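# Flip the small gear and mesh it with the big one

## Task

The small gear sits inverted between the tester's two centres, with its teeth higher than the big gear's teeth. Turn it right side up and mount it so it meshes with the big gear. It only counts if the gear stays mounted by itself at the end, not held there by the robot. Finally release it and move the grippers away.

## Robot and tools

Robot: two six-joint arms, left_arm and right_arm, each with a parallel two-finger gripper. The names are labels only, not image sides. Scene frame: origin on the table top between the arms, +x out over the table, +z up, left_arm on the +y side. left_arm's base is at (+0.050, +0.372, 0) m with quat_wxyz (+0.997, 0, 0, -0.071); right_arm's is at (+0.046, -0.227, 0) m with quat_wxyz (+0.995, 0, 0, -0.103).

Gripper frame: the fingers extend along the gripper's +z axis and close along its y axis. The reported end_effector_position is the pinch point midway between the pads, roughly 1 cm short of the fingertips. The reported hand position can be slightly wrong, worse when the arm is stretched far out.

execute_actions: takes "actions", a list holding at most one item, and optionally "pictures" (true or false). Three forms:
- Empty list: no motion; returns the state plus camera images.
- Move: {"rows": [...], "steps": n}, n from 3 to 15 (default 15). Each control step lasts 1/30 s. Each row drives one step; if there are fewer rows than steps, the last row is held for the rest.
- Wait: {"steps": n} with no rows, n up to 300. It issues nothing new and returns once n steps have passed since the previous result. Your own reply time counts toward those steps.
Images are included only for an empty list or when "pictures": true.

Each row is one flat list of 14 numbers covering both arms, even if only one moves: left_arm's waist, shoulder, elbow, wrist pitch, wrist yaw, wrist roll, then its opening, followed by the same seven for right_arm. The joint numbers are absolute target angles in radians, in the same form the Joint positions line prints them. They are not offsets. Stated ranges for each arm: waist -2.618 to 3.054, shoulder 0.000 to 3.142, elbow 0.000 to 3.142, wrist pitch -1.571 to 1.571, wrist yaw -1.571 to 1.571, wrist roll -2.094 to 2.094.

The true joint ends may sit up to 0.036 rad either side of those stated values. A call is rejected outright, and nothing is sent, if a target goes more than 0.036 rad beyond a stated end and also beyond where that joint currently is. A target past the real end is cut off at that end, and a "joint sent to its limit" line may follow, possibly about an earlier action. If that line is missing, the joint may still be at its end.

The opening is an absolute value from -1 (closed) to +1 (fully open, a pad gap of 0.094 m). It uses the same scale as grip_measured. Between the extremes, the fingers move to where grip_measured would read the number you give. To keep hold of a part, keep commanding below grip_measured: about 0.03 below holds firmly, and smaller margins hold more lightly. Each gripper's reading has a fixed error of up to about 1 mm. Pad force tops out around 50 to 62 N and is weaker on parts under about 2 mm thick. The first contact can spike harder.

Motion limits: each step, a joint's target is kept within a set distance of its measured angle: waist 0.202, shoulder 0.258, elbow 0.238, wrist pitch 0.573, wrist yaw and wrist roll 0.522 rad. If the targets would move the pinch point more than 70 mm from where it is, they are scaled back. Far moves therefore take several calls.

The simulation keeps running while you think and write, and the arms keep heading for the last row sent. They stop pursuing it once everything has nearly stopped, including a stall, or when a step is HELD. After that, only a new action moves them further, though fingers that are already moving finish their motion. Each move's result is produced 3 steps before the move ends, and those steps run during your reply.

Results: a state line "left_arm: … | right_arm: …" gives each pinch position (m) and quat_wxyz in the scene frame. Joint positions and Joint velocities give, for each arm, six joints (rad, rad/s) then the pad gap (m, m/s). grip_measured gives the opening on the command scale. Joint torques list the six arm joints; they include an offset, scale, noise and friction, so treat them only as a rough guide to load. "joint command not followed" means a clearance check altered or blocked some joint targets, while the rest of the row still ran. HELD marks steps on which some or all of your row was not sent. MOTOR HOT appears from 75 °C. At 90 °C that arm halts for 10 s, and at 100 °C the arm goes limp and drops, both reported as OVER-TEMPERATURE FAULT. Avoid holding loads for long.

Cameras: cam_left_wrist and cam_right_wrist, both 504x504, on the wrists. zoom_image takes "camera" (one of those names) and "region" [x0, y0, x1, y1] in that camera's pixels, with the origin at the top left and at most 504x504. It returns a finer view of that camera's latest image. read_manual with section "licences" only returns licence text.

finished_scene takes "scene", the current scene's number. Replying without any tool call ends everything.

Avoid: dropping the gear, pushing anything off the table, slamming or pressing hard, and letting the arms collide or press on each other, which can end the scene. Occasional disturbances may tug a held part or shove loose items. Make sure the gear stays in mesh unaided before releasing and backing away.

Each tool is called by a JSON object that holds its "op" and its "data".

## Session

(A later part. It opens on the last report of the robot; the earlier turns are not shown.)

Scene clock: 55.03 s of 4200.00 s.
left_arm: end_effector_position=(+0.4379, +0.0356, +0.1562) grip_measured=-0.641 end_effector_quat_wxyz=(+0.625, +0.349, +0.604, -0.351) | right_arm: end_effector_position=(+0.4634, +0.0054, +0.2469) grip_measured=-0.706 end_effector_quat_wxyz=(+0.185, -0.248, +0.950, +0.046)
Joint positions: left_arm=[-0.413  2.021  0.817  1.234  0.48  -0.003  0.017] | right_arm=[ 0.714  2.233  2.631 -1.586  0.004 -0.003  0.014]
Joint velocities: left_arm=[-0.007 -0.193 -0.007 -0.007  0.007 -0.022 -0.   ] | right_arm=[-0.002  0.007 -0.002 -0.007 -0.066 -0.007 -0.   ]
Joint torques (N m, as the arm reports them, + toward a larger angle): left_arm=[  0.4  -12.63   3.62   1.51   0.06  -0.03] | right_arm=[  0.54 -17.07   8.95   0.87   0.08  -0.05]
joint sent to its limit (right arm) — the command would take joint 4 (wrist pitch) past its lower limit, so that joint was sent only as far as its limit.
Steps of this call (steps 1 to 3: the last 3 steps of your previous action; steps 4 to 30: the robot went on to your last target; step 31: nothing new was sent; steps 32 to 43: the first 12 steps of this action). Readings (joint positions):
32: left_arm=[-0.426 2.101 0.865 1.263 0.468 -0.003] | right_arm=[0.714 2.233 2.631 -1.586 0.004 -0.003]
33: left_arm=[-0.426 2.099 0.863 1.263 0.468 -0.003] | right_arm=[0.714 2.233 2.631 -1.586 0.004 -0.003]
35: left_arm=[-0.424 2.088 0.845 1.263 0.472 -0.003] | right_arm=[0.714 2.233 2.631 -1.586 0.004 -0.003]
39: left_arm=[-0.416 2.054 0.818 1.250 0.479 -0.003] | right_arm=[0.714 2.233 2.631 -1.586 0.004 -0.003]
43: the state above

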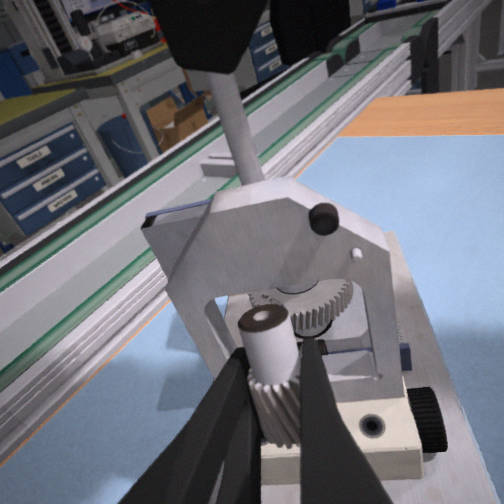

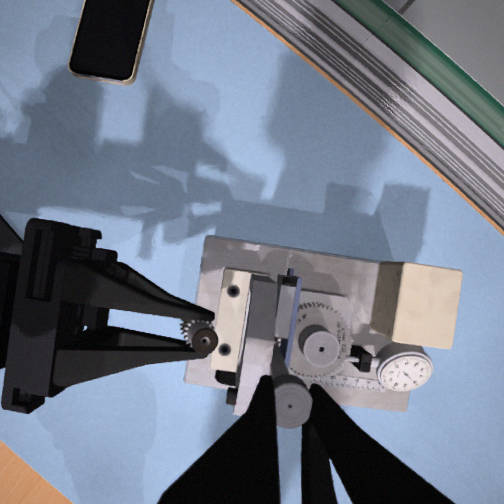

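{"op": "execute_actions", "data": {"actions": [{"rows": [[-0.418,2.030,0.835,1.213,0.472,-0.008,-0.678,0.720,2.177,2.682,-1.595,0.01,-0.008,-0.74],[-0.421,2.040,0.848,1.210,0.468,-0.008,-0.678,0.720,2.177,2.682,-1.595,0.01,-0.008,-0.74],[-0.424,2.042,0.857,1.206,0.465,-0.008,-0.675,0.720,2.177,2.682,-1.595,0.01,-0.008,-0.74],[-0.427,2.045,0.866,1.202,0.4625,-0.008,-0.672,0.720,2.177,2.682,-1.595,0.01,-0.008,-0.74],[-0.430,2.049,0.875,1.198,0.460,-0.008,-0.669,0.720,2.177,2.682,-1.595,0.01,-0.008,-0.74],[-0.433,2.053,0.884,1.194,0.4575,-0.008,-0.666,0.720,2.177,2.682,-1.595,0.01,-0.008,-0.74],[-0.436,2.057,0.892,1.190,0.455,-0.008,-0.663,0.720,2.177,2.682,-1.595,0.01,-0.008,-0.74],[-0.438,2.061,0.899,1.188,0.453,-0.008,-0.661,0.720,2.177,2.682,-1.595,0.01,-0.008,-0.74],[-0.4395,2.064,0.905,1.186,0.4515,-0.008,-0.661,0.720,2.177,2.682,-1.595,0.01,-0.008,-0.74],[-0.441,2.067,0.910,1.184,0.450,-0.008,-0.661,0.720,2.177,2.682,-1.595,0.01,-0.008,-0.74],[-0.442,2.070,0.915,1.182,0.449,-0.008,-0.661,0.720,2.177,2.682,-1.595,0.01,-0.008,-0.74],[-0.443,2.072,0.919,1.180,0.448,-0.008,-0.661,0.720,2.177,2.682,-1.595,0.01,-0.008,-0.74],[-0.444,2.074,0.923,1.178,0.447,-0.008,-0.661,0.720,2.177,2.682,-1.595,0.01,-0.008,-0.74],[-0.445,2.076,0.927,1.177,0.446,-0.008,-0.661,0.720,2.177,2.682,-1.595,0.01,-0.008,-0.74],[-0.446,2.078,0.930,1.176,0.4455,-0.008,-0.661,0.720,2.177,2.682,-1.595,0.01,-0.008,-0.74]], "steps": 15}], "pictures": true}}

Scene clock: 56.63 s of 4200.00 s.
left_arm: end_effector_position=(+0.4456, +0.0225, +0.1537) grip_measured=-0.641 end_effector_quat_wxyz=(+0.620, +0.349, +0.608, -0.352) | right_arm: end_effector_position=(+0.4634, +0.0054, +0.2469) grip_measured=-0.706 end_effector_quat_wxyz=(+0.185, -0.248, +0.950, +0.046)
Joint positions: left_arm=[-0.432  2.054  0.879  1.195  0.464 -0.003  0.017] | right_arm=[ 0.714  2.233  2.631 -1.586  0.004 -0.003  0.014]
Joint velocities: left_arm=[-0.012  0.061  0.046 -0.022 -0.037 -0.051 -0.001] | right_arm=[-0.012 -0.002  0.012 -0.095 -0.007  0.007  0.   ]
Joint torques (N m, as the arm reports them, + toward a larger angle): left_arm=[-0.85 -9.94  7.08  1.59 -0.21 -0.06] | right_arm=[  0.54 -17.12   8.95   0.86   0.07  -0.05]
joint sent to its limit (right arm) — the command would take joint 4 (wrist pitch) past its lower limit, so that joint was sent only as far as its limit.
Steps of this call (steps 1 to 3: the last 3 steps of your previous action; steps 4 to 30: the robot went on to your last target; steps 31 to 36: nothing new was sent; steps 37 to 48: the first 12 steps of this action). Readings (joint positions):
37: left_arm=[-0.413 2.012 0.817 1.221 0.482 -0.003] | right_arm=[0.714 2.233 2.631 -1.586 0.004 -0.003]
38: left_arm=[-0.413 2.014 0.817 1.221 0.481 -0.003] | right_arm=[0.714 2.233 2.631 -1.586 0.004 -0.003]
40: left_arm=[-0.414 2.021 0.824 1.219 0.479 -0.003] | right_arm=[0.714 2.233 2.631 -1.586 0.004 -0.003]
44: left_arm=[-0.422 2.043 0.855 1.205 0.470 -0.003] | right_arm=[0.714 2.233 2.631 -1.586 0.004 -0.003]
48: the state above

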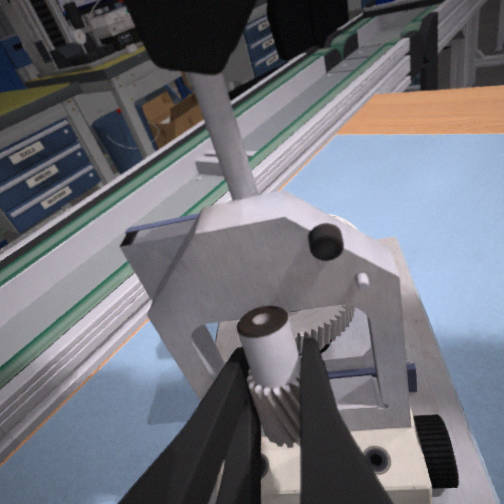

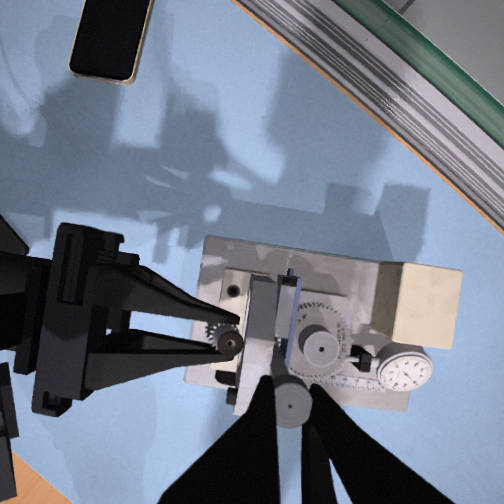

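{"op": "execute_actions", "data": {"actions": [{"rows": [[-0.446,2.040,0.930,1.185,0.4455,-0.008,-0.661,0.720,2.177,2.682,-1.595,0.01,-0.008,-0.74],[-0.446,2.030,0.932,1.185,0.4455,-0.008,-0.661,0.720,2.177,2.682,-1.595,0.01,-0.008,-0.74],[-0.446,2.030,0.934,1.185,0.4455,-0.008,-0.661,0.720,2.177,2.682,-1.595,0.01,-0.008,-0.74],[-0.446,2.032,0.936,1.185,0.4455,-0.008,-0.661,0.720,2.177,2.682,-1.595,0.01,-0.008,-0.74]], "steps": 8}], "pictures": true}}

Scene clock: 56.97 s of 4200.00 s.
left_arm: end_effector_position=(+0.4471, +0.0201, +0.1526) grip_measured=-0.641 end_effector_quat_wxyz=(+0.619, +0.350, +0.608, -0.352) | right_arm: end_effector_position=(+0.4634, +0.0054, +0.2469) grip_measured=-0.706 end_effector_quat_wxyz=(+0.185, -0.248, +0.950, +0.046)
Joint positions: left_arm=[-0.434  2.063  0.891  1.189  0.464 -0.003  0.017] | right_arm=[ 0.714  2.233  2.631 -1.586  0.004 -0.003  0.014]
Joint velocities: left_arm=[-0.012  0.002 -0.002  0.022 -0.051 -0.066 -0.001] | right_arm=[ 0.012 -0.007  0.002  0.007  0.081 -0.007  0.001]
Joint torques (N m, as the arm reports them, + toward a larger angle): left_arm=[ -0.75 -14.46   7.65   1.72  -0.2   -0.04] | right_arm=[  0.56 -17.06   8.94   0.87   0.08  -0.04]
joint sent to its limit (right arm) — the command would take joint 4 (wrist pitch) past its lower limit, so that joint was sent only as far as its limit.
Steps of this call (steps 1 to 3: the last 3 steps of your previous action; steps 4 to 5: the robot went on to your last target; steps 6 to 10: the first 5 steps of this action). Readings (joint positions):
6: left_arm=[-0.434 2.063 0.891 1.189 0.464 -0.003] | right_arm=[0.714 2.233 2.631 -1.586 0.004 -0.003]
7: left_arm=[-0.434 2.063 0.891 1.189 0.464 -0.003] | right_arm=[0.714 2.233 2.631 -1.586 0.004 -0.003]
9: left_arm=[-0.434 2.063 0.891 1.189 0.464 -0.003] | right_arm=[0.714 2.233 2.631 -1.586 0.004 -0.003]
10: the state above

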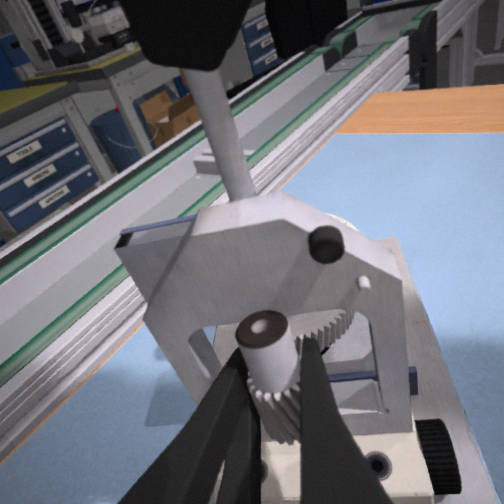

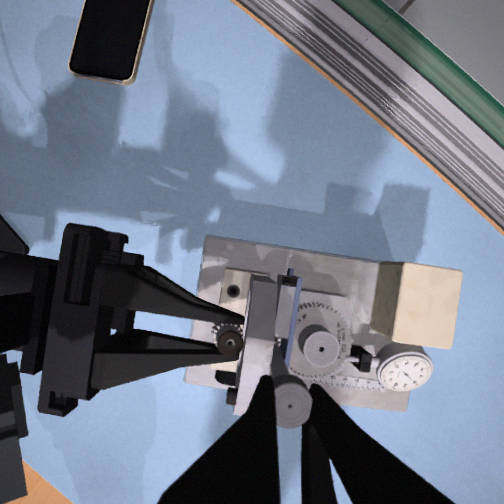

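{"op": "zoom_image", "data": {"camera": "cam_right_wrist", "region": [180, 290, 300, 395]}}

{"op": "zoom_image", "data": {"camera": "cam_left_wrist", "region": [190, 270, 370, 480]}}

Region (180, 290, 300, 395) of cam_right_wrist's 504x504 image, scaled by 4.200, with more detail than that image has; it fills the top 441 rows of this view, and the rest is white.

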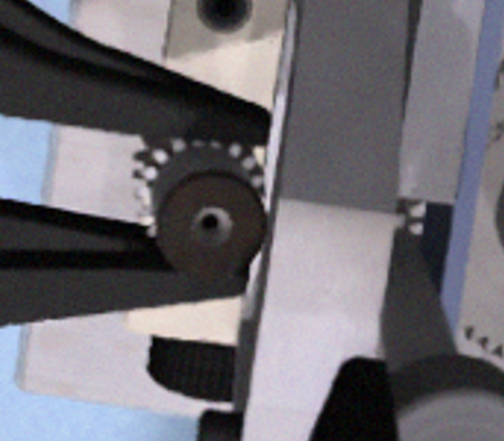

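Region (190, 270, 370, 480) of cam_left_wrist's 504x504 image, scaled by 2.400, with more detail than that image has; it fills the left 432 columns of this view, and the rest is white.

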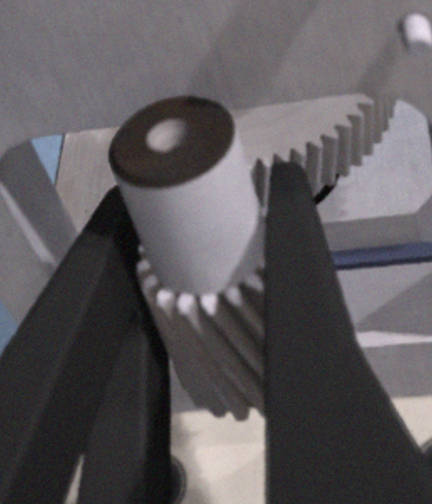

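{"op": "execute_actions", "data": {"actions": [{"rows": [[-0.448,2.040,0.941,1.185,0.4455,-0.008,-0.657,0.720,2.177,2.682,-1.595,0.01,-0.008,-0.74],[-0.449,2.045,0.945,1.185,0.4455,-0.008,-0.657,0.720,2.177,2.682,-1.595,0.01,-0.008,-0.74],[-0.450,2.045,0.948,1.185,0.4455,-0.008,-0.657,0.720,2.177,2.682,-1.595,0.01,-0.008,-0.74],[-0.450,2.045,0.950,1.185,0.4455,-0.008,-0.657,0.720,2.177,2.682,-1.595,0.01,-0.008,-0.74]], "steps": 9}], "pictures": true}}

Scene clock: 57.73 s of 4200.00 s.
left_arm: end_effector_position=(+0.4490, +0.0182, +0.1541) grip_measured=-0.641 end_effector_quat_wxyz=(+0.619, +0.350, +0.609, -0.352) | right_arm: end_effector_position=(+0.4634, +0.0054, +0.2469) grip_measured=-0.706 end_effector_quat_wxyz=(+0.185, -0.248, +0.950, +0.046)
Joint positions: left_arm=[-0.435  2.063  0.903  1.175  0.463 -0.003  0.017] | right_arm=[ 0.714  2.233  2.631 -1.586  0.004 -0.003  0.014]
Joint velocities: left_arm=[-0.007  0.007  0.051 -0.051 -0.066 -0.022 -0.   ] | right_arm=[-0.002 -0.012 -0.007  0.037  0.022 -0.037 -0.001]
Joint torques (N m, as the arm reports them, + toward a larger angle): left_arm=[ -1.1  -13.42   7.33   1.91  -0.1   -0.03] | right_arm=[  0.55 -17.06   8.93   0.86   0.06  -0.05]
joint sent to its limit (right arm) — the command would take joint 4 (wrist pitch) past its lower limit, so that joint was sent only as far as its limit.
Steps of this call (steps 1 to 3: the last 3 steps of your previous action; steps 4 to 15: the robot went on to your last target; steps 16 to 17: nothing new was sent; steps 18 to 23: the first 6 steps of this action). Readings (joint positions):
18: left_arm=[-0.434 2.063 0.891 1.189 0.464 -0.003] | right_arm=[0.714 2.233 2.631 -1.586 0.004 -0.003]
19: left_arm=[-0.434 2.063 0.892 1.188 0.464 -0.003] | right_arm=[0.714 2.233 2.631 -1.586 0.004 -0.003]
21: left_arm=[-0.435 2.063 0.898 1.180 0.463 -0.003] | right_arm=[0.714 2.233 2.631 -1.586 0.004 -0.003]
23: the state above

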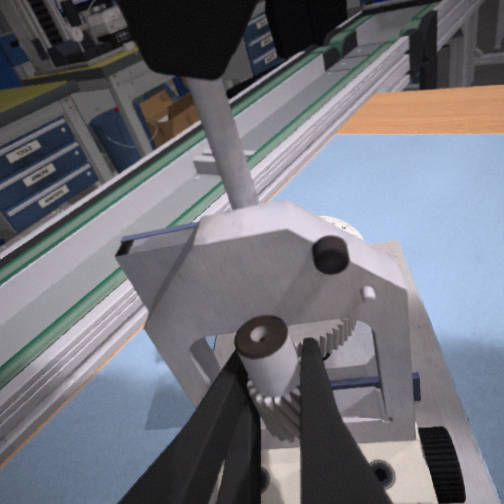

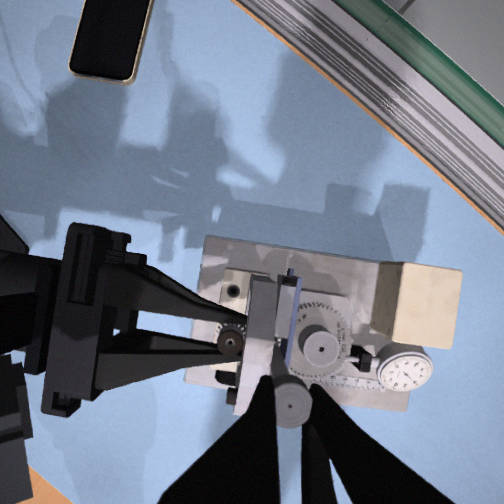

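{"op": "execute_actions", "data": {"actions": [{"rows": [[-0.433,2.055,0.900,1.185,0.463,-0.008,-0.678,0.720,2.177,2.682,-1.595,0.01,-0.008,-0.74],[-0.430,2.055,0.890,1.190,0.466,-0.008,-0.678,0.720,2.177,2.682,-1.595,0.01,-0.008,-0.74],[-0.428,2.055,0.882,1.195,0.470,-0.008,-0.678,0.720,2.177,2.682,-1.595,0.01,-0.008,-0.74],[-0.426,2.055,0.876,1.200,0.473,-0.008,-0.678,0.720,2.177,2.682,-1.595,0.01,-0.008,-0.74]], "steps": 10}], "pictures": true}}

{"op": "zoom_image", "data": {"camera": "cam_right_wrist", "region": [180, 290, 300, 395]}}

Scene clock: 58.10 s of 4200.00 s.
left_arm: end_effector_position=(+0.4472, +0.0195, +0.1515) grip_measured=-0.641 end_effector_quat_wxyz=(+0.617, +0.350, +0.610, -0.352) | right_arm: end_effector_position=(+0.4634, +0.0054, +0.2469) grip_measured=-0.706 end_effector_quat_wxyz=(+0.185, -0.248, +0.950, +0.046)
Joint positions: left_arm=[-0.435  2.063  0.893  1.181  0.463 -0.003  0.017] | right_arm=[ 0.714  2.233  2.631 -1.586  0.004 -0.003  0.014]
Joint velocities: left_arm=[-0.002  0.002 -0.037 -0.095  0.022  0.007 -0.001] | right_arm=[-0.007  0.002 -0.012  0.022  0.037  0.037  0.001]
Joint torques (N m, as the arm reports them, + toward a larger angle): left_arm=[  0.53 -12.32   3.91   1.91   0.08  -0.04] | right_arm=[  0.55 -17.07   8.95   0.87   0.06  -0.04]
joint sent to its limit (right arm) — the command would take joint 4 (wrist pitch) past its lower limit, so that joint was sent only as far as its limit.
Steps of this call (steps 1 to 3: the last 3 steps of your previous action; step 4: the robot went on to your last target; steps 5 to 11: the first 7 steps of this action). Readings (joint positions):
5: left_arm=[-0.435 2.063 0.905 1.173 0.463 -0.003] | right_arm=[0.714 2.233 2.631 -1.586 0.004 -0.003]
6: left_arm=[-0.435 2.063 0.904 1.173 0.463 -0.003] | right_arm=[0.714 2.233 2.631 -1.586 0.004 -0.003]
8: left_arm=[-0.435 2.063 0.900 1.178 0.463 -0.003] | right_arm=[0.714 2.233 2.631 -1.586 0.004 -0.003]
11: the state above

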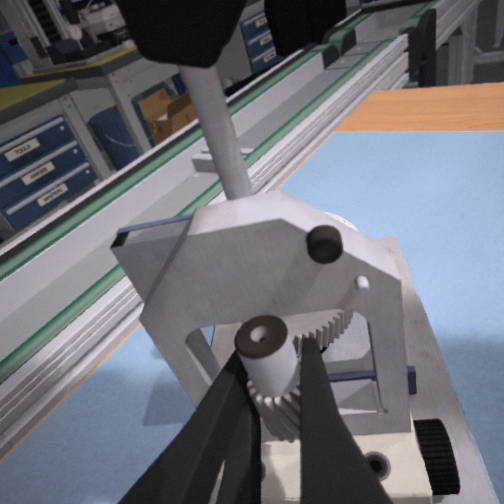

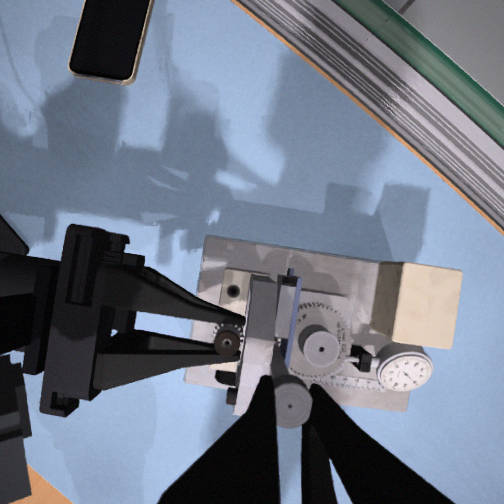

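Region (180, 290, 300, 395) of cam_right_wrist's 504x504 image, scaled by 4.200, with more detail than that image has; it fills the top 441 rows of this view, and the rest is white.

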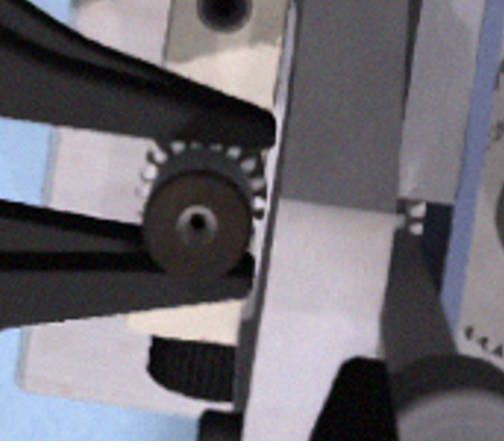

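{"op": "execute_actions", "data": {"actions": [{"rows": [[-0.435,2.085,0.895,1.190,0.460,-0.008,-0.678,0.720,2.177,2.682,-1.595,0.01,-0.008,-0.74],[-0.437,2.094,0.903,1.186,0.455,-0.008,-0.678,0.720,2.177,2.682,-1.595,0.01,-0.008,-0.74],[-0.439,2.094,0.906,1.183,0.452,-0.008,-0.678,0.720,2.177,2.682,-1.595,0.01,-0.008,-0.74],[-0.440,2.093,0.908,1.181,0.450,-0.008,-0.678,0.720,2.177,2.682,-1.595,0.01,-0.008,-0.74],[-0.440,2.093,0.908,1.181,0.450,-0.008,-0.678,0.720,2.177,2.682,-1.595,0.01,-0.008,-0.74],[-0.441,2.093,0.913,1.180,0.448,-0.008,-0.678,0.720,2.177,2.682,-1.595,0.01,-0.008,-0.74],[-0.4435,2.098,0.921,1.178,0.4455,-0.008,-0.678,0.720,2.177,2.682,-1.595,0.01,-0.008,-0.74],[-0.446,2.103,0.929,1.176,0.443,-0.008,-0.678,0.720,2.177,2.682,-1.595,0.01,-0.008,-0.74],[-0.448,2.108,0.9375,1.174,0.441,-0.008,-0.678,0.720,2.177,2.682,-1.595,0.01,-0.008,-0.74],[-0.4505,2.1135,0.946,1.172,0.4385,-0.008,-0.678,0.720,2.177,2.682,-1.595,0.01,-0.008,-0.74],[-0.453,2.119,0.954,1.170,0.436,-0.008,-0.678,0.720,2.177,2.682,-1.595,0.01,-0.008,-0.74],[-0.455,2.124,0.962,1.168,0.434,-0.008,-0.678,0.720,2.177,2.682,-1.595,0.01,-0.008,-0.74],[-0.4575,2.129,0.970,1.166,0.432,-0.008,-0.678,0.720,2.177,2.682,-1.595,0.01,-0.008,-0.74],[-0.460,2.134,0.9785,1.164,0.4295,-0.008,-0.678,0.720,2.177,2.682,-1.595,0.01,-0.008,-0.74],[-0.462,2.1395,0.987,1.162,0.427,-0.008,-0.678,0.720,2.177,2.682,-1.595,0.01,-0.008,-0.74]], "steps": 15}]}}

Scene clock: 59.60 s of 4200.00 s.
left_arm: end_effector_position=(+0.4523, +0.0156, +0.1390) grip_measured=-0.641 end_effector_quat_wxyz=(+0.611, +0.349, +0.619, -0.350) | right_arm: end_effector_position=(+0.4634, +0.0054, +0.2469) grip_measured=-0.706 end_effector_quat_wxyz=(+0.185, -0.248, +0.950, +0.046)
Joint positions: left_arm=[-0.44   2.104  0.916  1.178  0.451 -0.003  0.017] | right_arm=[ 0.714  2.233  2.631 -1.586  0.004 -0.003  0.014]
Joint velocities: left_arm=[-0.042  0.164  0.271 -0.007 -0.007 -0.022  0.   ] | right_arm=[-0.012 -0.017 -0.007  0.037 -0.066 -0.037 -0.001]
Joint torques (N m, as the arm reports them, + toward a larger angle): left_arm=[ -0.92 -11.06   6.45   1.66  -0.12  -0.04] | right_arm=[  0.56 -17.07   8.93   0.87   0.07  -0.05]
joint sent to its limit (right arm) — the command would take joint 4 (wrist pitch) past its lower limit, so that joint was sent only as far as its limit.
Steps of this call (steps 1 to 3: the last 3 steps of your previous action; steps 4 to 15: the robot went on to your last target; steps 16 to 33: nothing new was sent; steps 34 to 45: the first 12 steps of this action). Readings (joint positions):
34: left_arm=[-0.435 2.063 0.891 1.185 0.464 -0.003] | right_arm=[0.714 2.233 2.631 -1.586 0.004 -0.003]
35: left_arm=[-0.435 2.065 0.891 1.185 0.464 -0.003] | right_arm=[0.714 2.233 2.631 -1.586 0.004 -0.003]
37: left_arm=[-0.435 2.071 0.891 1.186 0.463 -0.003] | right_arm=[0.714 2.233 2.631 -1.586 0.004 -0.003]
41: left_arm=[-0.435 2.084 0.891 1.184 0.459 -0.003] | right_arm=[0.714 2.233 2.631 -1.586 0.004 -0.003]
45: the state above

{"op": "execute_actions", "data": {"actions": [{"rows": [[-0.4645,2.1395,0.995,1.162,0.425,-0.008,-0.678,0.720,2.177,2.682,-1.595,0.01,-0.008,-0.74],[-0.467,2.142,1.003,1.162,0.423,-0.008,-0.678,0.720,2.179,2.679,-1.595,0.01,-0.008,-0.74],[-0.469,2.147,1.011,1.161,0.421,-0.008,-0.678,0.720,2.181,2.676,-1.595,0.01,-0.008,-0.74],[-0.471,2.152,1.018,1.160,0.4195,-0.008,-0.678,0.720,2.183,2.673,-1.595,0.01,-0.008,-0.74],[-0.473,2.157,1.025,1.159,0.418,-0.008,-0.678,0.720,2.185,2.670,-1.595,0.01,-0.008,-0.74],[-0.4745,2.161,1.031,1.158,0.417,-0.008,-0.678,0.720,2.187,2.667,-1.595,0.01,-0.008,-0.74],[-0.475,2.164,1.035,1.157,0.417,-0.008,-0.678,0.720,2.189,2.664,-1.595,0.01,-0.008,-0.74],[-0.475,2.166,1.037,1.157,0.417,-0.008,-0.678,0.720,2.191,2.661,-1.595,0.01,-0.008,-0.74]], "steps": 13}], "pictures": true}}

Scene clock: 60.30 s of 4200.00 s.
left_arm: end_effector_position=(+0.4632, -0.0009, +0.1457) grip_measured=-0.641 end_effector_quat_wxyz=(+0.622, +0.347, +0.609, -0.349) | right_arm: end_effector_position=(+0.4634, +0.0054, +0.2469) grip_measured=-0.706 end_effector_quat_wxyz=(+0.185, -0.248, +0.950, +0.046)
Joint positions: left_arm=[-0.461  2.148  1.     1.167  0.426 -0.003  0.017] | right_arm=[ 0.714  2.233  2.631 -1.586  0.004 -0.003  0.014]
Joint velocities: left_arm=[ 0.002  0.007  0.017  0.037 -0.125  0.022  0.   ] | right_arm=[ 0.022 -0.012  0.002  0.022 -0.037  0.022  0.   ]
Joint torques (N m, as the arm reports them, + toward a larger angle): left_arm=[ -1.04 -10.55   7.21   1.63   0.01  -0.02] | right_arm=[  0.53 -15.91   7.49   0.87   0.08  -0.02]
joint sent to its limit (right arm) — the command would take joint 4 (wrist pitch) past its lower limit, so that joint was sent only as far as its limit.
Steps of this call (steps 1 to 3: the last 3 steps of your previous action; steps 4 to 11: the robot went on to your last target; steps 12 to 21: the first 10 steps of this action). Readings (joint positions):
12: left_arm=[-0.456 2.126 0.959 1.170 0.438 -0.003] | right_arm=[0.714 2.233 2.631 -1.586 0.004 -0.003]
13: left_arm=[-0.456 2.126 0.960 1.170 0.437 -0.003] | right_arm=[0.714 2.233 2.631 -1.586 0.004 -0.003]
15: left_arm=[-0.457 2.131 0.972 1.168 0.434 -0.003] | right_arm=[0.714 2.233 2.631 -1.586 0.004 -0.003]
19: left_arm=[-0.461 2.145 0.997 1.167 0.430 -0.003] | right_arm=[0.714 2.233 2.631 -1.586 0.004 -0.003]
21: the state above

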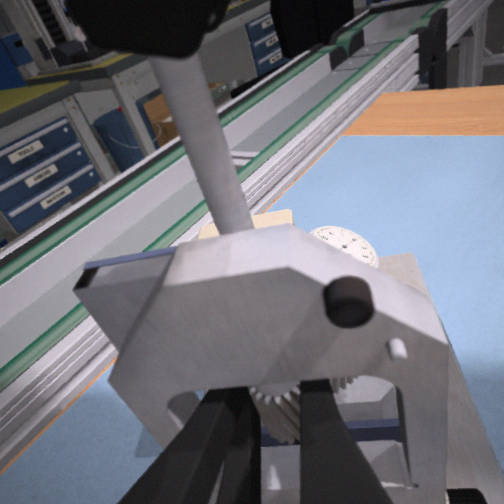

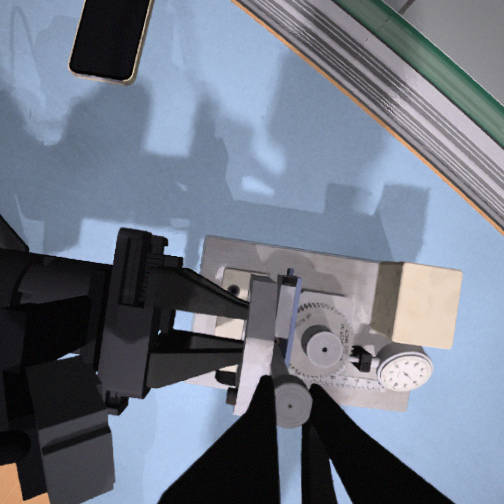

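{"op": "execute_actions", "data": {"actions": [{"rows": [[-0.479,2.172,1.030,1.157,0.424,-0.008,-0.678,0.720,2.191,2.661,-1.595,0.01,-0.008,-0.74],[-0.482,2.177,1.030,1.157,0.428,-0.008,-0.678,0.720,2.191,2.661,-1.595,0.01,-0.008,-0.74],[-0.484,2.175,1.030,1.157,0.430,-0.008,-0.678,0.720,2.191,2.661,-1.595,0.01,-0.008,-0.74],[-0.484,2.172,1.032,1.157,0.430,-0.008,-0.678,0.720,2.191,2.661,-1.595,0.01,-0.008,-0.74]], "steps": 8}]}}

Scene clock: 60.67 s of 4200.00 s.
left_arm: end_effector_position=(+0.4644, -0.0004, +0.1430) grip_measured=-0.641 end_effector_quat_wxyz=(+0.621, +0.345, +0.612, -0.347) | right_arm: end_effector_position=(+0.4634, +0.0054, +0.2469) grip_measured=-0.706 end_effector_quat_wxyz=(+0.185, -0.248, +0.950, +0.046)
Joint positions: left_arm=[-0.461  2.153  1.001  1.167  0.42  -0.003  0.017] | right_arm=[ 0.714  2.233  2.631 -1.586  0.004 -0.003  0.014]
Joint velocities: left_arm=[-0.027  0.056  0.007 -0.007 -0.066  0.022  0.001] | right_arm=[ 0.007 -0.007 -0.007  0.022  0.037  0.051  0.   ]
Joint torques (N m, as the arm reports them, + toward a larger angle): left_arm=[ -1.67 -10.78   6.83   1.61   0.1   -0.04] | right_arm=[  0.57 -15.89   7.53   0.87   0.06  -0.05]
joint sent to its limit (right arm) — the command would take joint 4 (wrist pitch) past its lower limit, so that joint was sent only as far as its limit.
Steps of this call (steps 1 to 3: the last 3 steps of your previous action; steps 4 to 6: the robot went on to your last target; steps 7 to 11: the first 5 steps of this action). Readings (joint positions):
7: left_arm=[-0.461 2.148 1.001 1.167 0.420 -0.003] | right_arm=[0.714 2.233 2.631 -1.586 0.004 -0.003]
8: left_arm=[-0.461 2.149 1.001 1.167 0.420 -0.003] | right_arm=[0.714 2.233 2.631 -1.586 0.004 -0.003]
10: left_arm=[-0.461 2.152 1.001 1.167 0.420 -0.003] | right_arm=[0.714 2.233 2.631 -1.586 0.004 -0.003]
11: the state above

{"op": "execute_actions", "data": {"actions": [{"rows": [[-0.486,2.170,1.030,1.157,0.436,-0.008,-0.678,0.720,2.191,2.661,-1.595,0.01,-0.008,-0.74],[-0.486,2.168,1.030,1.157,0.440,-0.008,-0.678,0.720,2.191,2.661,-1.595,0.01,-0.008,-0.74],[-0.486,2.168,1.030,1.157,0.442,-0.008,-0.678,0.720,2.191,2.661,-1.595,0.01,-0.008,-0.74]], "steps": 7}]}}

Scene clock: 60.90 s of 4200.00 s.
left_arm: end_effector_position=(+0.4644, -0.0005, +0.1422) grip_measured=-0.641 end_effector_quat_wxyz=(+0.621, +0.345, +0.612, -0.347) | right_arm: end_effector_position=(+0.4634, +0.0054, +0.2469) grip_measured=-0.706 end_effector_quat_wxyz=(+0.185, -0.248, +0.950, +0.046)
Joint positions: left_arm=[-0.461  2.155  1.001  1.167  0.42  -0.003  0.017] | right_arm=[ 0.714  2.233  2.631 -1.586  0.004 -0.003  0.014]
Joint velocities: left_arm=[-0.007  0.007 -0.012  0.051  0.081  0.066  0.   ] | right_arm=[-0.012 -0.012  0.007  0.095  0.037 -0.007 -0.   ]
Joint torques (N m, as the arm reports them, + toward a larger angle): left_arm=[ -1.6  -11.11   6.7    1.65   0.21  -0.06] | right_arm=[  0.55 -15.89   7.49   0.86   0.07  -0.05]
joint sent to its limit (right arm) — the command would take joint 4 (wrist pitch) past its lower limit, so that joint was sent only as far as its limit.
Steps of this call (steps 1 to 3: the last 3 steps of your previous action; steps 4 to 7: the first 4 steps of this action). Readings (joint positions):
4: left_arm=[-0.461 2.155 1.001 1.167 0.420 -0.003] | right_arm=[0.714 2.233 2.631 -1.586 0.004 -0.003]
5: left_arm=[-0.461 2.155 1.001 1.167 0.420 -0.003] | right_arm=[0.714 2.233 2.631 -1.586 0.004 -0.003]
7: the state above

{"op": "execute_actions", "data": {"actions": [{"rows": [[-0.486,2.160,1.000,1.180,0.442,-0.008,-0.678,0.720,2.191,2.661,-1.595,0.01,-0.008,-0.74],[-0.486,2.155,0.988,1.190,0.442,-0.008,-0.678,0.720,2.191,2.661,-1.595,0.01,-0.008,-0.74],[-0.486,2.155,0.983,1.194,0.442,-0.008,-0.678,0.720,2.191,2.661,-1.595,0.01,-0.008,-0.74],[-0.484,2.155,0.981,1.194,0.440,-0.008,-0.678,0.720,2.191,2.661,-1.595,0.01,-0.008,-0.74],[-0.481,2.155,0.981,1.194,0.438,-0.008,-0.678,0.720,2.191,2.661,-1.595,0.01,-0.008,-0.74],[-0.478,2.155,0.981,1.194,0.437,-0.008,-0.678,0.720,2.191,2.661,-1.595,0.01,-0.008,-0.74],[-0.477,2.155,0.981,1.194,0.437,-0.008,-0.678,0.720,2.191,2.661,-1.595,0.01,-0.008,-0.74]], "steps": 10}]}}

Scene clock: 61.67 s of 4200.00 s.
left_arm: end_effector_position=(+0.4603, -0.0021, +0.1418) grip_measured=-0.641 end_effector_quat_wxyz=(+0.620, +0.348, +0.609, -0.351) | right_arm: end_effector_position=(+0.4634, +0.0054, +0.2469) grip_measured=-0.706 end_effector_quat_wxyz=(+0.185, -0.248, +0.950, +0.046)
Joint positions: left_arm=[-0.466  2.155  0.993  1.178  0.427 -0.003  0.017] | right_arm=[ 0.714  2.233  2.631 -1.586  0.004 -0.003  0.014]
Joint velocities: left_arm=[-0.007 -0.002 -0.007  0.022 -0.037  0.051  0.001] | right_arm=[-0.007 -0.022 -0.002 -0.051 -0.022  0.037 -0.002]
Joint torques (N m, as the arm reports them, + toward a larger angle): left_arm=[ -0.86 -12.46   4.     1.95   0.08  -0.03] | right_arm=[  0.55 -15.87   7.5    0.86   0.08  -0.04]
joint sent to its limit (right arm) — the command would take joint 4 (wrist pitch) past its lower limit, so that joint was sent only as far as its limit.
Steps of this call (steps 1 to 3: the last 3 steps of your previous action; steps 4 to 15: the robot went on to your last target; step 16: nothing new was sent; steps 17 to 23: the first 7 steps of this action). Readings (joint positions):
17: left_arm=[-0.461 2.155 1.001 1.168 0.425 -0.003] | right_arm=[0.714 2.233 2.631 -1.586 0.004 -0.003]
18: left_arm=[-0.462 2.155 1.001 1.168 0.425 -0.003] | right_arm=[0.714 2.233 2.631 -1.586 0.004 -0.003]
20: left_arm=[-0.463 2.155 0.997 1.174 0.425 -0.003] | right_arm=[0.714 2.233 2.631 -1.586 0.004 -0.003]
23: the state above

{"op": "execute_actions", "data": {"actions": [{"rows": [[-0.481,2.165,1.015,1.175,0.438,-0.008,-0.678,0.720,2.191,2.661,-1.595,0.01,-0.008,-0.74],[-0.483,2.170,1.025,1.168,0.439,-0.008,-0.678,0.720,2.191,2.661,-1.595,0.01,-0.008,-0.74],[-0.484,2.172,1.031,1.163,0.440,-0.008,-0.678,0.720,2.191,2.661,-1.595,0.01,-0.008,-0.74],[-0.484,2.173,1.036,1.160,0.440,-0.008,-0.678,0.720,2.192,2.660,-1.595,0.01,-0.008,-0.74],[-0.484,2.173,1.040,1.160,0.440,-0.008,-0.678,0.720,2.193,2.658,-1.595,0.01,-0.008,-0.74],[-0.484,2.173,1.043,1.160,0.440,-0.008,-0.678,0.720,2.194,2.657,-1.595,0.01,-0.008,-0.74]], "steps": 10}]}}

Scene clock: 62.13 s of 4200.00 s.
left_arm: end_effector_position=(+0.4607, -0.0027, +0.1420) grip_measured=-0.641 end_effector_quat_wxyz=(+0.619, +0.349, +0.609, -0.352) | right_arm: end_effector_position=(+0.4634, +0.0054, +0.2469) grip_measured=-0.706 end_effector_quat_wxyz=(+0.185, -0.248, +0.950, +0.046)
Joint positions: left_arm=[-0.466  2.155  0.997  1.173  0.429 -0.003  0.017] | right_arm=[ 0.714  2.233  2.631 -1.586  0.004 -0.003  0.014]
Joint velocities: left_arm=[ 0.012 -0.017  0.066 -0.168 -0.007 -0.095  0.001] | right_arm=[-0.012 -0.002 -0.002 -0.037  0.022 -0.022  0.001]
Joint torques (N m, as the arm reports them, + toward a larger angle): left_arm=[ -1.29 -10.67   7.37   1.79   0.02  -0.03] | right_arm=[  0.57 -15.62   7.24   0.87   0.06  -0.05]
joint sent to its limit (right arm) — the command would take joint 4 (wrist pitch) past its lower limit, so that joint was sent only as far as its limit.
Steps of this call (steps 1 to 3: the last 3 steps of your previous action; steps 4 to 7: the robot went on to your last target; steps 8 to 14: the first 7 steps of this action). Readings (joint positions):
8: left_arm=[-0.466 2.155 0.993 1.178 0.428 -0.003] | right_arm=[0.714 2.233 2.631 -1.586 0.004 -0.003]
9: left_arm=[-0.466 2.155 0.993 1.178 0.428 -0.003] | right_arm=[0.714 2.233 2.631 -1.586 0.004 -0.003]
11: left_arm=[-0.466 2.155 0.993 1.177 0.428 -0.003] | right_arm=[0.714 2.233 2.631 -1.586 0.004 -0.003]
14: the state above

{"op": "execute_actions", "data": {"actions": [{"rows": [[-0.485,2.173,1.046,1.160,0.440,-0.008,-0.678,0.720,2.195,2.655,-1.595,0.01,-0.008,-0.74],[-0.486,2.173,1.048,1.160,0.440,-0.008,-0.678,0.720,2.196,2.654,-1.595,0.01,-0.008,-0.74],[-0.486,2.173,1.049,1.160,0.440,-0.008,-0.678,0.720,2.197,2.652,-1.595,0.01,-0.008,-0.74]], "steps": 7}]}}

Scene clock: 62.37 s of 4200.00 s.
left_arm: end_effector_position=(+0.4616, -0.0039, +0.1420) grip_measured=-0.641 end_effector_quat_wxyz=(+0.617, +0.350, +0.611, -0.352) | right_arm: end_effector_position=(+0.4634, +0.0054, +0.2469) grip_measured=-0.706 end_effector_quat_wxyz=(+0.185, -0.248, +0.950, +0.046)
Joint positions: left_arm=[-0.466  2.155  1.005  1.159  0.431 -0.003  0.017] | right_arm=[ 0.714  2.233  2.631 -1.586  0.004 -0.003  0.014]
Joint velocities: left_arm=[ 0.002  0.002  0.012 -0.007  0.051  0.022 -0.001] | right_arm=[-0.007  0.002  0.012  0.022  0.066  0.007 -0.001]
Joint torques (N m, as the arm reports them, + toward a larger angle): left_arm=[ -1.37 -10.54   7.59   1.88   0.06  -0.04] | right_arm=[  0.55 -15.39   6.88   0.86   0.07  -0.05]
joint sent to its limit (right arm) — the command would take joint 4 (wrist pitch) past its lower limit, so that joint was sent only as far as its limit.
Steps of this call (steps 1 to 3: the last 3 steps of your previous action; steps 4 to 7: the first 4 steps of this action). Readings (joint positions):
4: left_arm=[-0.466 2.155 1.002 1.164 0.431 -0.003] | right_arm=[0.714 2.233 2.631 -1.586 0.004 -0.003]
5: left_arm=[-0.466 2.155 1.003 1.162 0.431 -0.003] | right_arm=[0.714 2.233 2.631 -1.586 0.004 -0.003]
7: the state above

{"op": "execute_actions", "data": {"actions": [{"rows": [[-0.484,2.173,1.046,1.165,0.438,-0.008,-0.678,0.720,2.199,2.649,-1.595,0.01,-0.008,-0.74],[-0.484,2.173,1.046,1.165,0.438,-0.008,-0.678,0.720,2.201,2.646,-1.595,0.01,-0.008,-0.74],[-0.484,2.173,1.046,1.165,0.438,-0.008,-0.678,0.720,2.203,2.643,-1.595,0.01,-0.008,-0.74],[-0.484,2.173,1.046,1.165,0.438,-0.008,-0.678,0.720,2.205,2.641,-1.595,0.01,-0.008,-0.74],[-0.484,2.173,1.046,1.165,0.438,-0.008,-0.678,0.720,2.2065,2.639,-1.595,0.01,-0.008,-0.74],[-0.484,2.173,1.046,1.165,0.438,-0.008,-0.678,0.720,2.208,2.637,-1.595,0.01,-0.008,-0.74],[-0.484,2.173,1.046,1.165,0.438,-0.008,-0.678,0.720,2.209,2.635,-1.595,0.01,-0.008,-0.74],[-0.484,2.173,1.046,1.165,0.438,-0.008,-0.678,0.720,2.210,2.633,-1.595,0.01,-0.008,-0.74],[-0.484,2.173,1.046,1.165,0.438,-0.008,-0.678,0.720,2.211,2.631,-1.595,0.01,-0.008,-0.74],[-0.484,2.173,1.046,1.165,0.438,-0.008,-0.678,0.720,2.212,2.629,-1.595,0.01,-0.008,-0.74],[-0.484,2.173,1.046,1.165,0.438,-0.008,-0.678,0.720,2.213,2.627,-1.595,0.01,-0.008,-0.74],[-0.484,2.173,1.046,1.165,0.438,-0.008,-0.678,0.720,2.214,2.625,-1.595,0.01,-0.008,-0.74]], "steps": 15}], "pictures": true}}

Scene clock: 63.17 s of 4200.00 s.
left_arm: end_effector_position=(+0.4619, -0.0041, +0.1410) grip_measured=-0.641 end_effector_quat_wxyz=(+0.616, +0.350, +0.612, -0.352) | right_arm: end_effector_position=(+0.4633, +0.0054, +0.2416) grip_measured=-0.706 end_effector_quat_wxyz=(+0.178, -0.248, +0.951, +0.044)
Joint positions: left_arm=[-0.466  2.157  1.006  1.157  0.432 -0.003  0.017] | right_arm=[ 0.714  2.238  2.622 -1.586  0.004 -0.003  0.014]
Joint velocities: left_arm=[ 0.002 -0.002  0.002 -0.007  0.022  0.037  0.   ] | right_arm=[ 0.017  0.007  0.017 -0.037  0.051  0.037  0.   ]
Joint torques (N m, as the arm reports them, + toward a larger angle): left_arm=[ -1.02 -10.74   7.42   1.83   0.04  -0.09] | right_arm=[  0.55 -14.48   5.79   0.85   0.08  -0.05]
joint sent to its limit (right arm) — the command would take joint 4 (wrist pitch) past its lower limit, so that joint was sent only as far as its limit.
Steps of this call (steps 1 to 3: the last 3 steps of your previous action; steps 4 to 12: the robot went on to your last target; steps 13 to 24: the first 12 steps of this action). Readings (joint positions):
13: left_arm=[-0.466 2.155 1.006 1.157 0.432 -0.003] | right_arm=[0.714 2.233 2.631 -1.586 0.004 -0.003]
14: left_arm=[-0.466 2.155 1.006 1.157 0.432 -0.003] | right_arm=[0.714 2.233 2.631 -1.586 0.004 -0.003]
16: left_arm=[-0.466 2.155 1.006 1.157 0.432 -0.003] | right_arm=[0.714 2.233 2.631 -1.586 0.004 -0.003]
20: left_arm=[-0.466 2.155 1.006 1.157 0.432 -0.003] | right_arm=[0.714 2.235 2.626 -1.586 0.004 -0.003]
24: the state above

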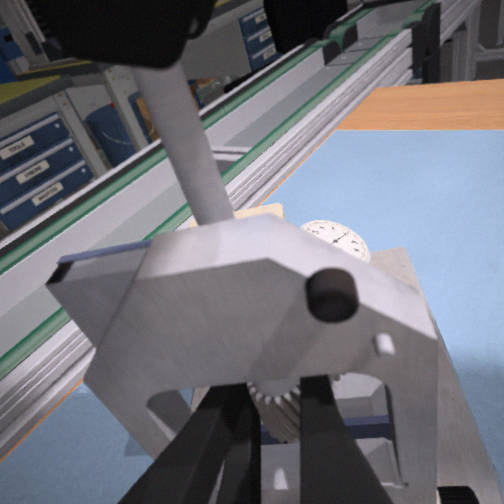

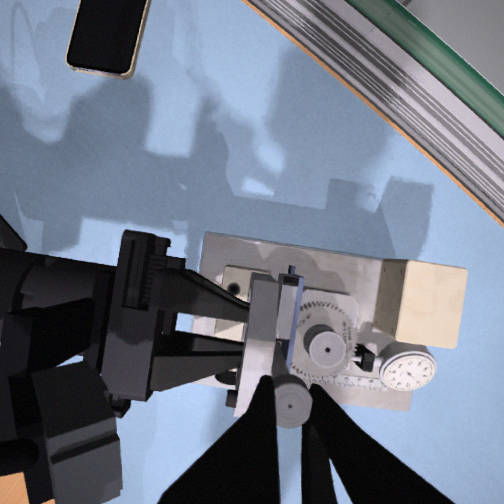

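{"op": "zoom_image", "data": {"camera": "cam_right_wrist", "region": [240, 300, 340, 390]}}

Region (240, 300, 340, 390) of cam_right_wrist's 504x504 image, scaled by 5.040, with more detail than that image has; it fills the top 454 rows of this view, and the rest is white.

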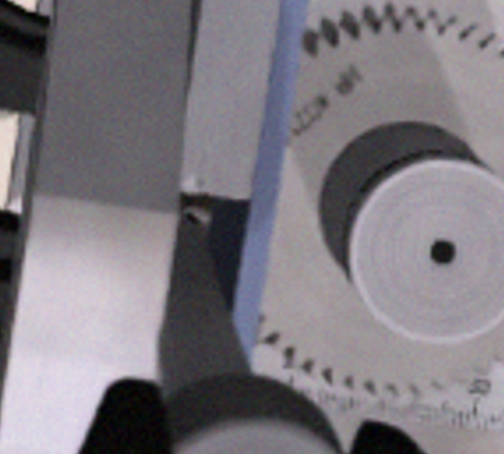

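{"op": "execute_actions", "data": {"actions": []}}

{"op": "zoom_image", "data": {"camera": "cam_right_wrist", "region": [260, 325, 300, 361]}}

Scene clock: 63.53 s of 4200.00 s.
left_arm: end_effector_position=(+0.4619, -0.0041, +0.1410) grip_measured=-0.641 end_effector_quat_wxyz=(+0.616, +0.350, +0.612, -0.352) | right_arm: end_effector_position=(+0.4633, +0.0054, +0.2416) grip_measured=-0.706 end_effector_quat_wxyz=(+0.178, -0.248, +0.951, +0.044)
Joint positions: left_arm=[-0.466  2.157  1.006  1.157  0.432 -0.003  0.017] | right_arm=[ 0.714  2.238  2.622 -1.586  0.004 -0.003  0.014]
Joint velocities: left_arm=[-0.002  0.007 -0.012 -0.066 -0.066  0.007 -0.   ] | right_arm=[-0.012 -0.017 -0.007 -0.007  0.081 -0.007 -0.   ]
Joint torques (N m, as the arm reports them, + toward a larger angle): left_arm=[ -1.12 -10.83   7.42   1.79   0.08  -0.08] | right_arm=[  0.56 -14.46   5.71   0.85   0.07  -0.05]
joint sent to its limit (right arm) — the command would take joint 4 (wrist pitch) past its lower limit, so that joint was sent only as far as its limit.
Kept back: nothing.
Steps of this call (steps 1 to 3: the last 3 steps of your previous action; steps 4 to 11: the robot went on to your last target). Readings (joint positions):
1: left_arm=[-0.466 2.157 1.006 1.157 0.432 -0.003] | right_arm=[0.714 2.238 2.622 -1.586 0.004 -0.003]
2: left_arm=[-0.466 2.157 1.006 1.157 0.432 -0.003] | right_arm=[0.714 2.238 2.622 -1.586 0.004 -0.003]
4: left_arm=[-0.466 2.157 1.006 1.157 0.432 -0.003] | right_arm=[0.714 2.238 2.622 -1.586 0.004 -0.003]
8: left_arm=[-0.466 2.157 1.006 1.157 0.432 -0.003] | right_arm=[0.714 2.238 2.622 -1.586 0.004 -0.003]
11: the state above

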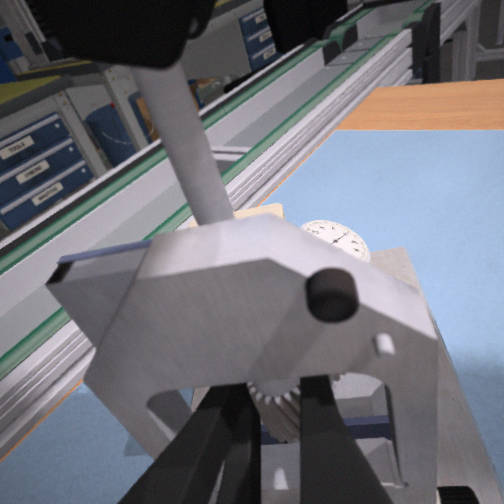

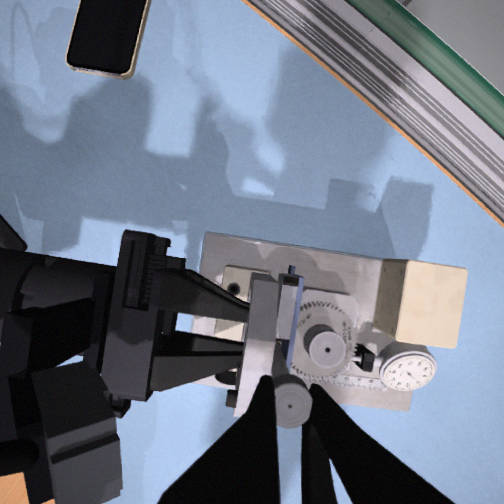

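Region (260, 325, 300, 361) of cam_right_wrist's 504x504 image, scaled by 12.600, with more detail than that image has; it fills the top 454 rows of this view, and the rest is white.

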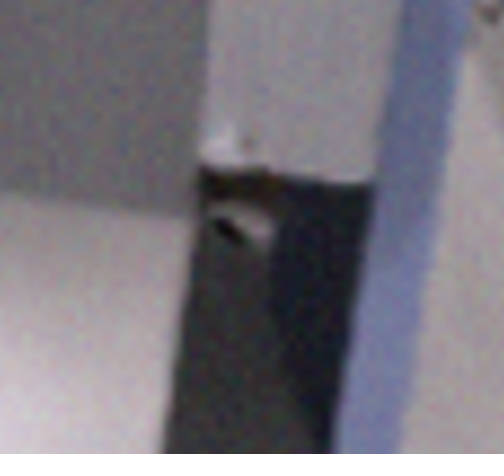

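{"op": "execute_actions", "data": {"actions": [{"rows": [[-0.486,2.173,1.046,1.165,0.448,-0.008,-0.678,0.720,2.214,2.625,-1.595,0.01,-0.008,-0.74],[-0.488,2.173,1.046,1.165,0.455,-0.008,-0.678,0.720,2.214,2.625,-1.595,0.01,-0.008,-0.74],[-0.488,2.173,1.046,1.165,0.460,-0.008,-0.678,0.720,2.214,2.625,-1.595,0.01,-0.008,-0.74],[-0.488,2.173,1.046,1.165,0.462,-0.008,-0.678,0.720,2.214,2.625,-1.595,0.01,-0.008,-0.74]], "steps": 10}], "pictures": true}}

{"op": "zoom_image", "data": {"camera": "cam_right_wrist", "region": [260, 325, 300, 361]}}

Scene clock: 65.00 s of 4200.00 s.
left_arm: end_effector_position=(+0.4600, -0.0052, +0.1410) grip_measured=-0.641 end_effector_quat_wxyz=(+0.614, +0.354, +0.610, -0.356) | right_arm: end_effector_position=(+0.4633, +0.0054, +0.2416) grip_measured=-0.706 end_effector_quat_wxyz=(+0.178, -0.248, +0.951, +0.044)
Joint positions: left_arm=[-0.466  2.157  1.006  1.157  0.444 -0.003  0.017] | right_arm=[ 0.714  2.238  2.622 -1.586  0.004 -0.003  0.014]
Joint velocities: left_arm=[-0.007  0.007 -0.007 -0.081  0.081  0.022 -0.002] | right_arm=[-0.002  0.002 -0.007  0.007  0.066  0.022 -0.   ]
Joint torques (N m, as the arm reports them, + toward a larger angle): left_arm=[ -1.39 -10.76   7.3    1.85   0.11  -0.03] | right_arm=[  0.54 -14.46   5.71   0.85   0.07  -0.05]
joint sent to its limit (right arm) — the command would take joint 4 (wrist pitch) past its lower limit, so that joint was sent only as far as its limit.
Steps of this call (steps 1 to 15: the robot went on to your last target; steps 16 to 37: nothing new was sent; steps 38 to 44: the first 7 steps of this action). Readings (joint positions):
38: left_arm=[-0.466 2.157 1.006 1.157 0.432 -0.003] | right_arm=[0.714 2.238 2.622 -1.586 0.004 -0.003]
39: left_arm=[-0.466 2.157 1.006 1.157 0.433 -0.003] | right_arm=[0.714 2.238 2.622 -1.586 0.004 -0.003]
41: left_arm=[-0.466 2.157 1.006 1.157 0.438 -0.003] | right_arm=[0.714 2.238 2.622 -1.586 0.004 -0.003]
44: the state above

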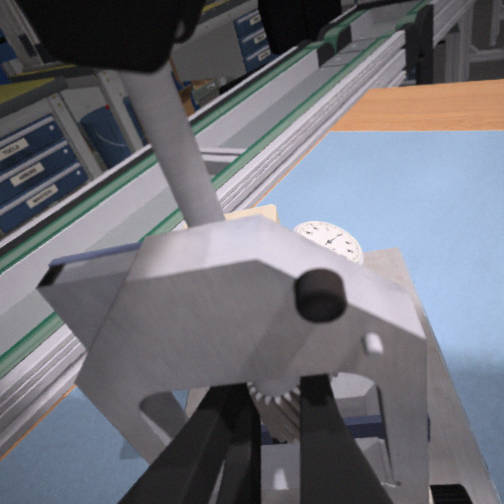

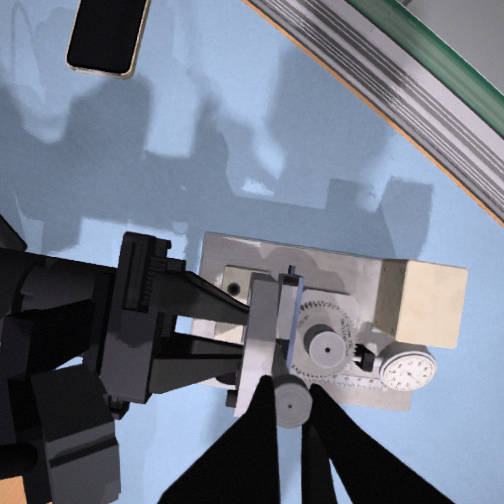

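Region (260, 325, 300, 361) of cam_right_wrist's 504x504 image, scaled by 12.600, with more detail than that image has; it fills the top 454 rows of this view, and the rest is white.

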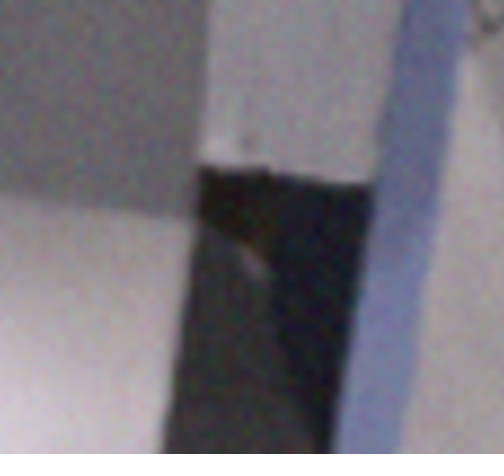

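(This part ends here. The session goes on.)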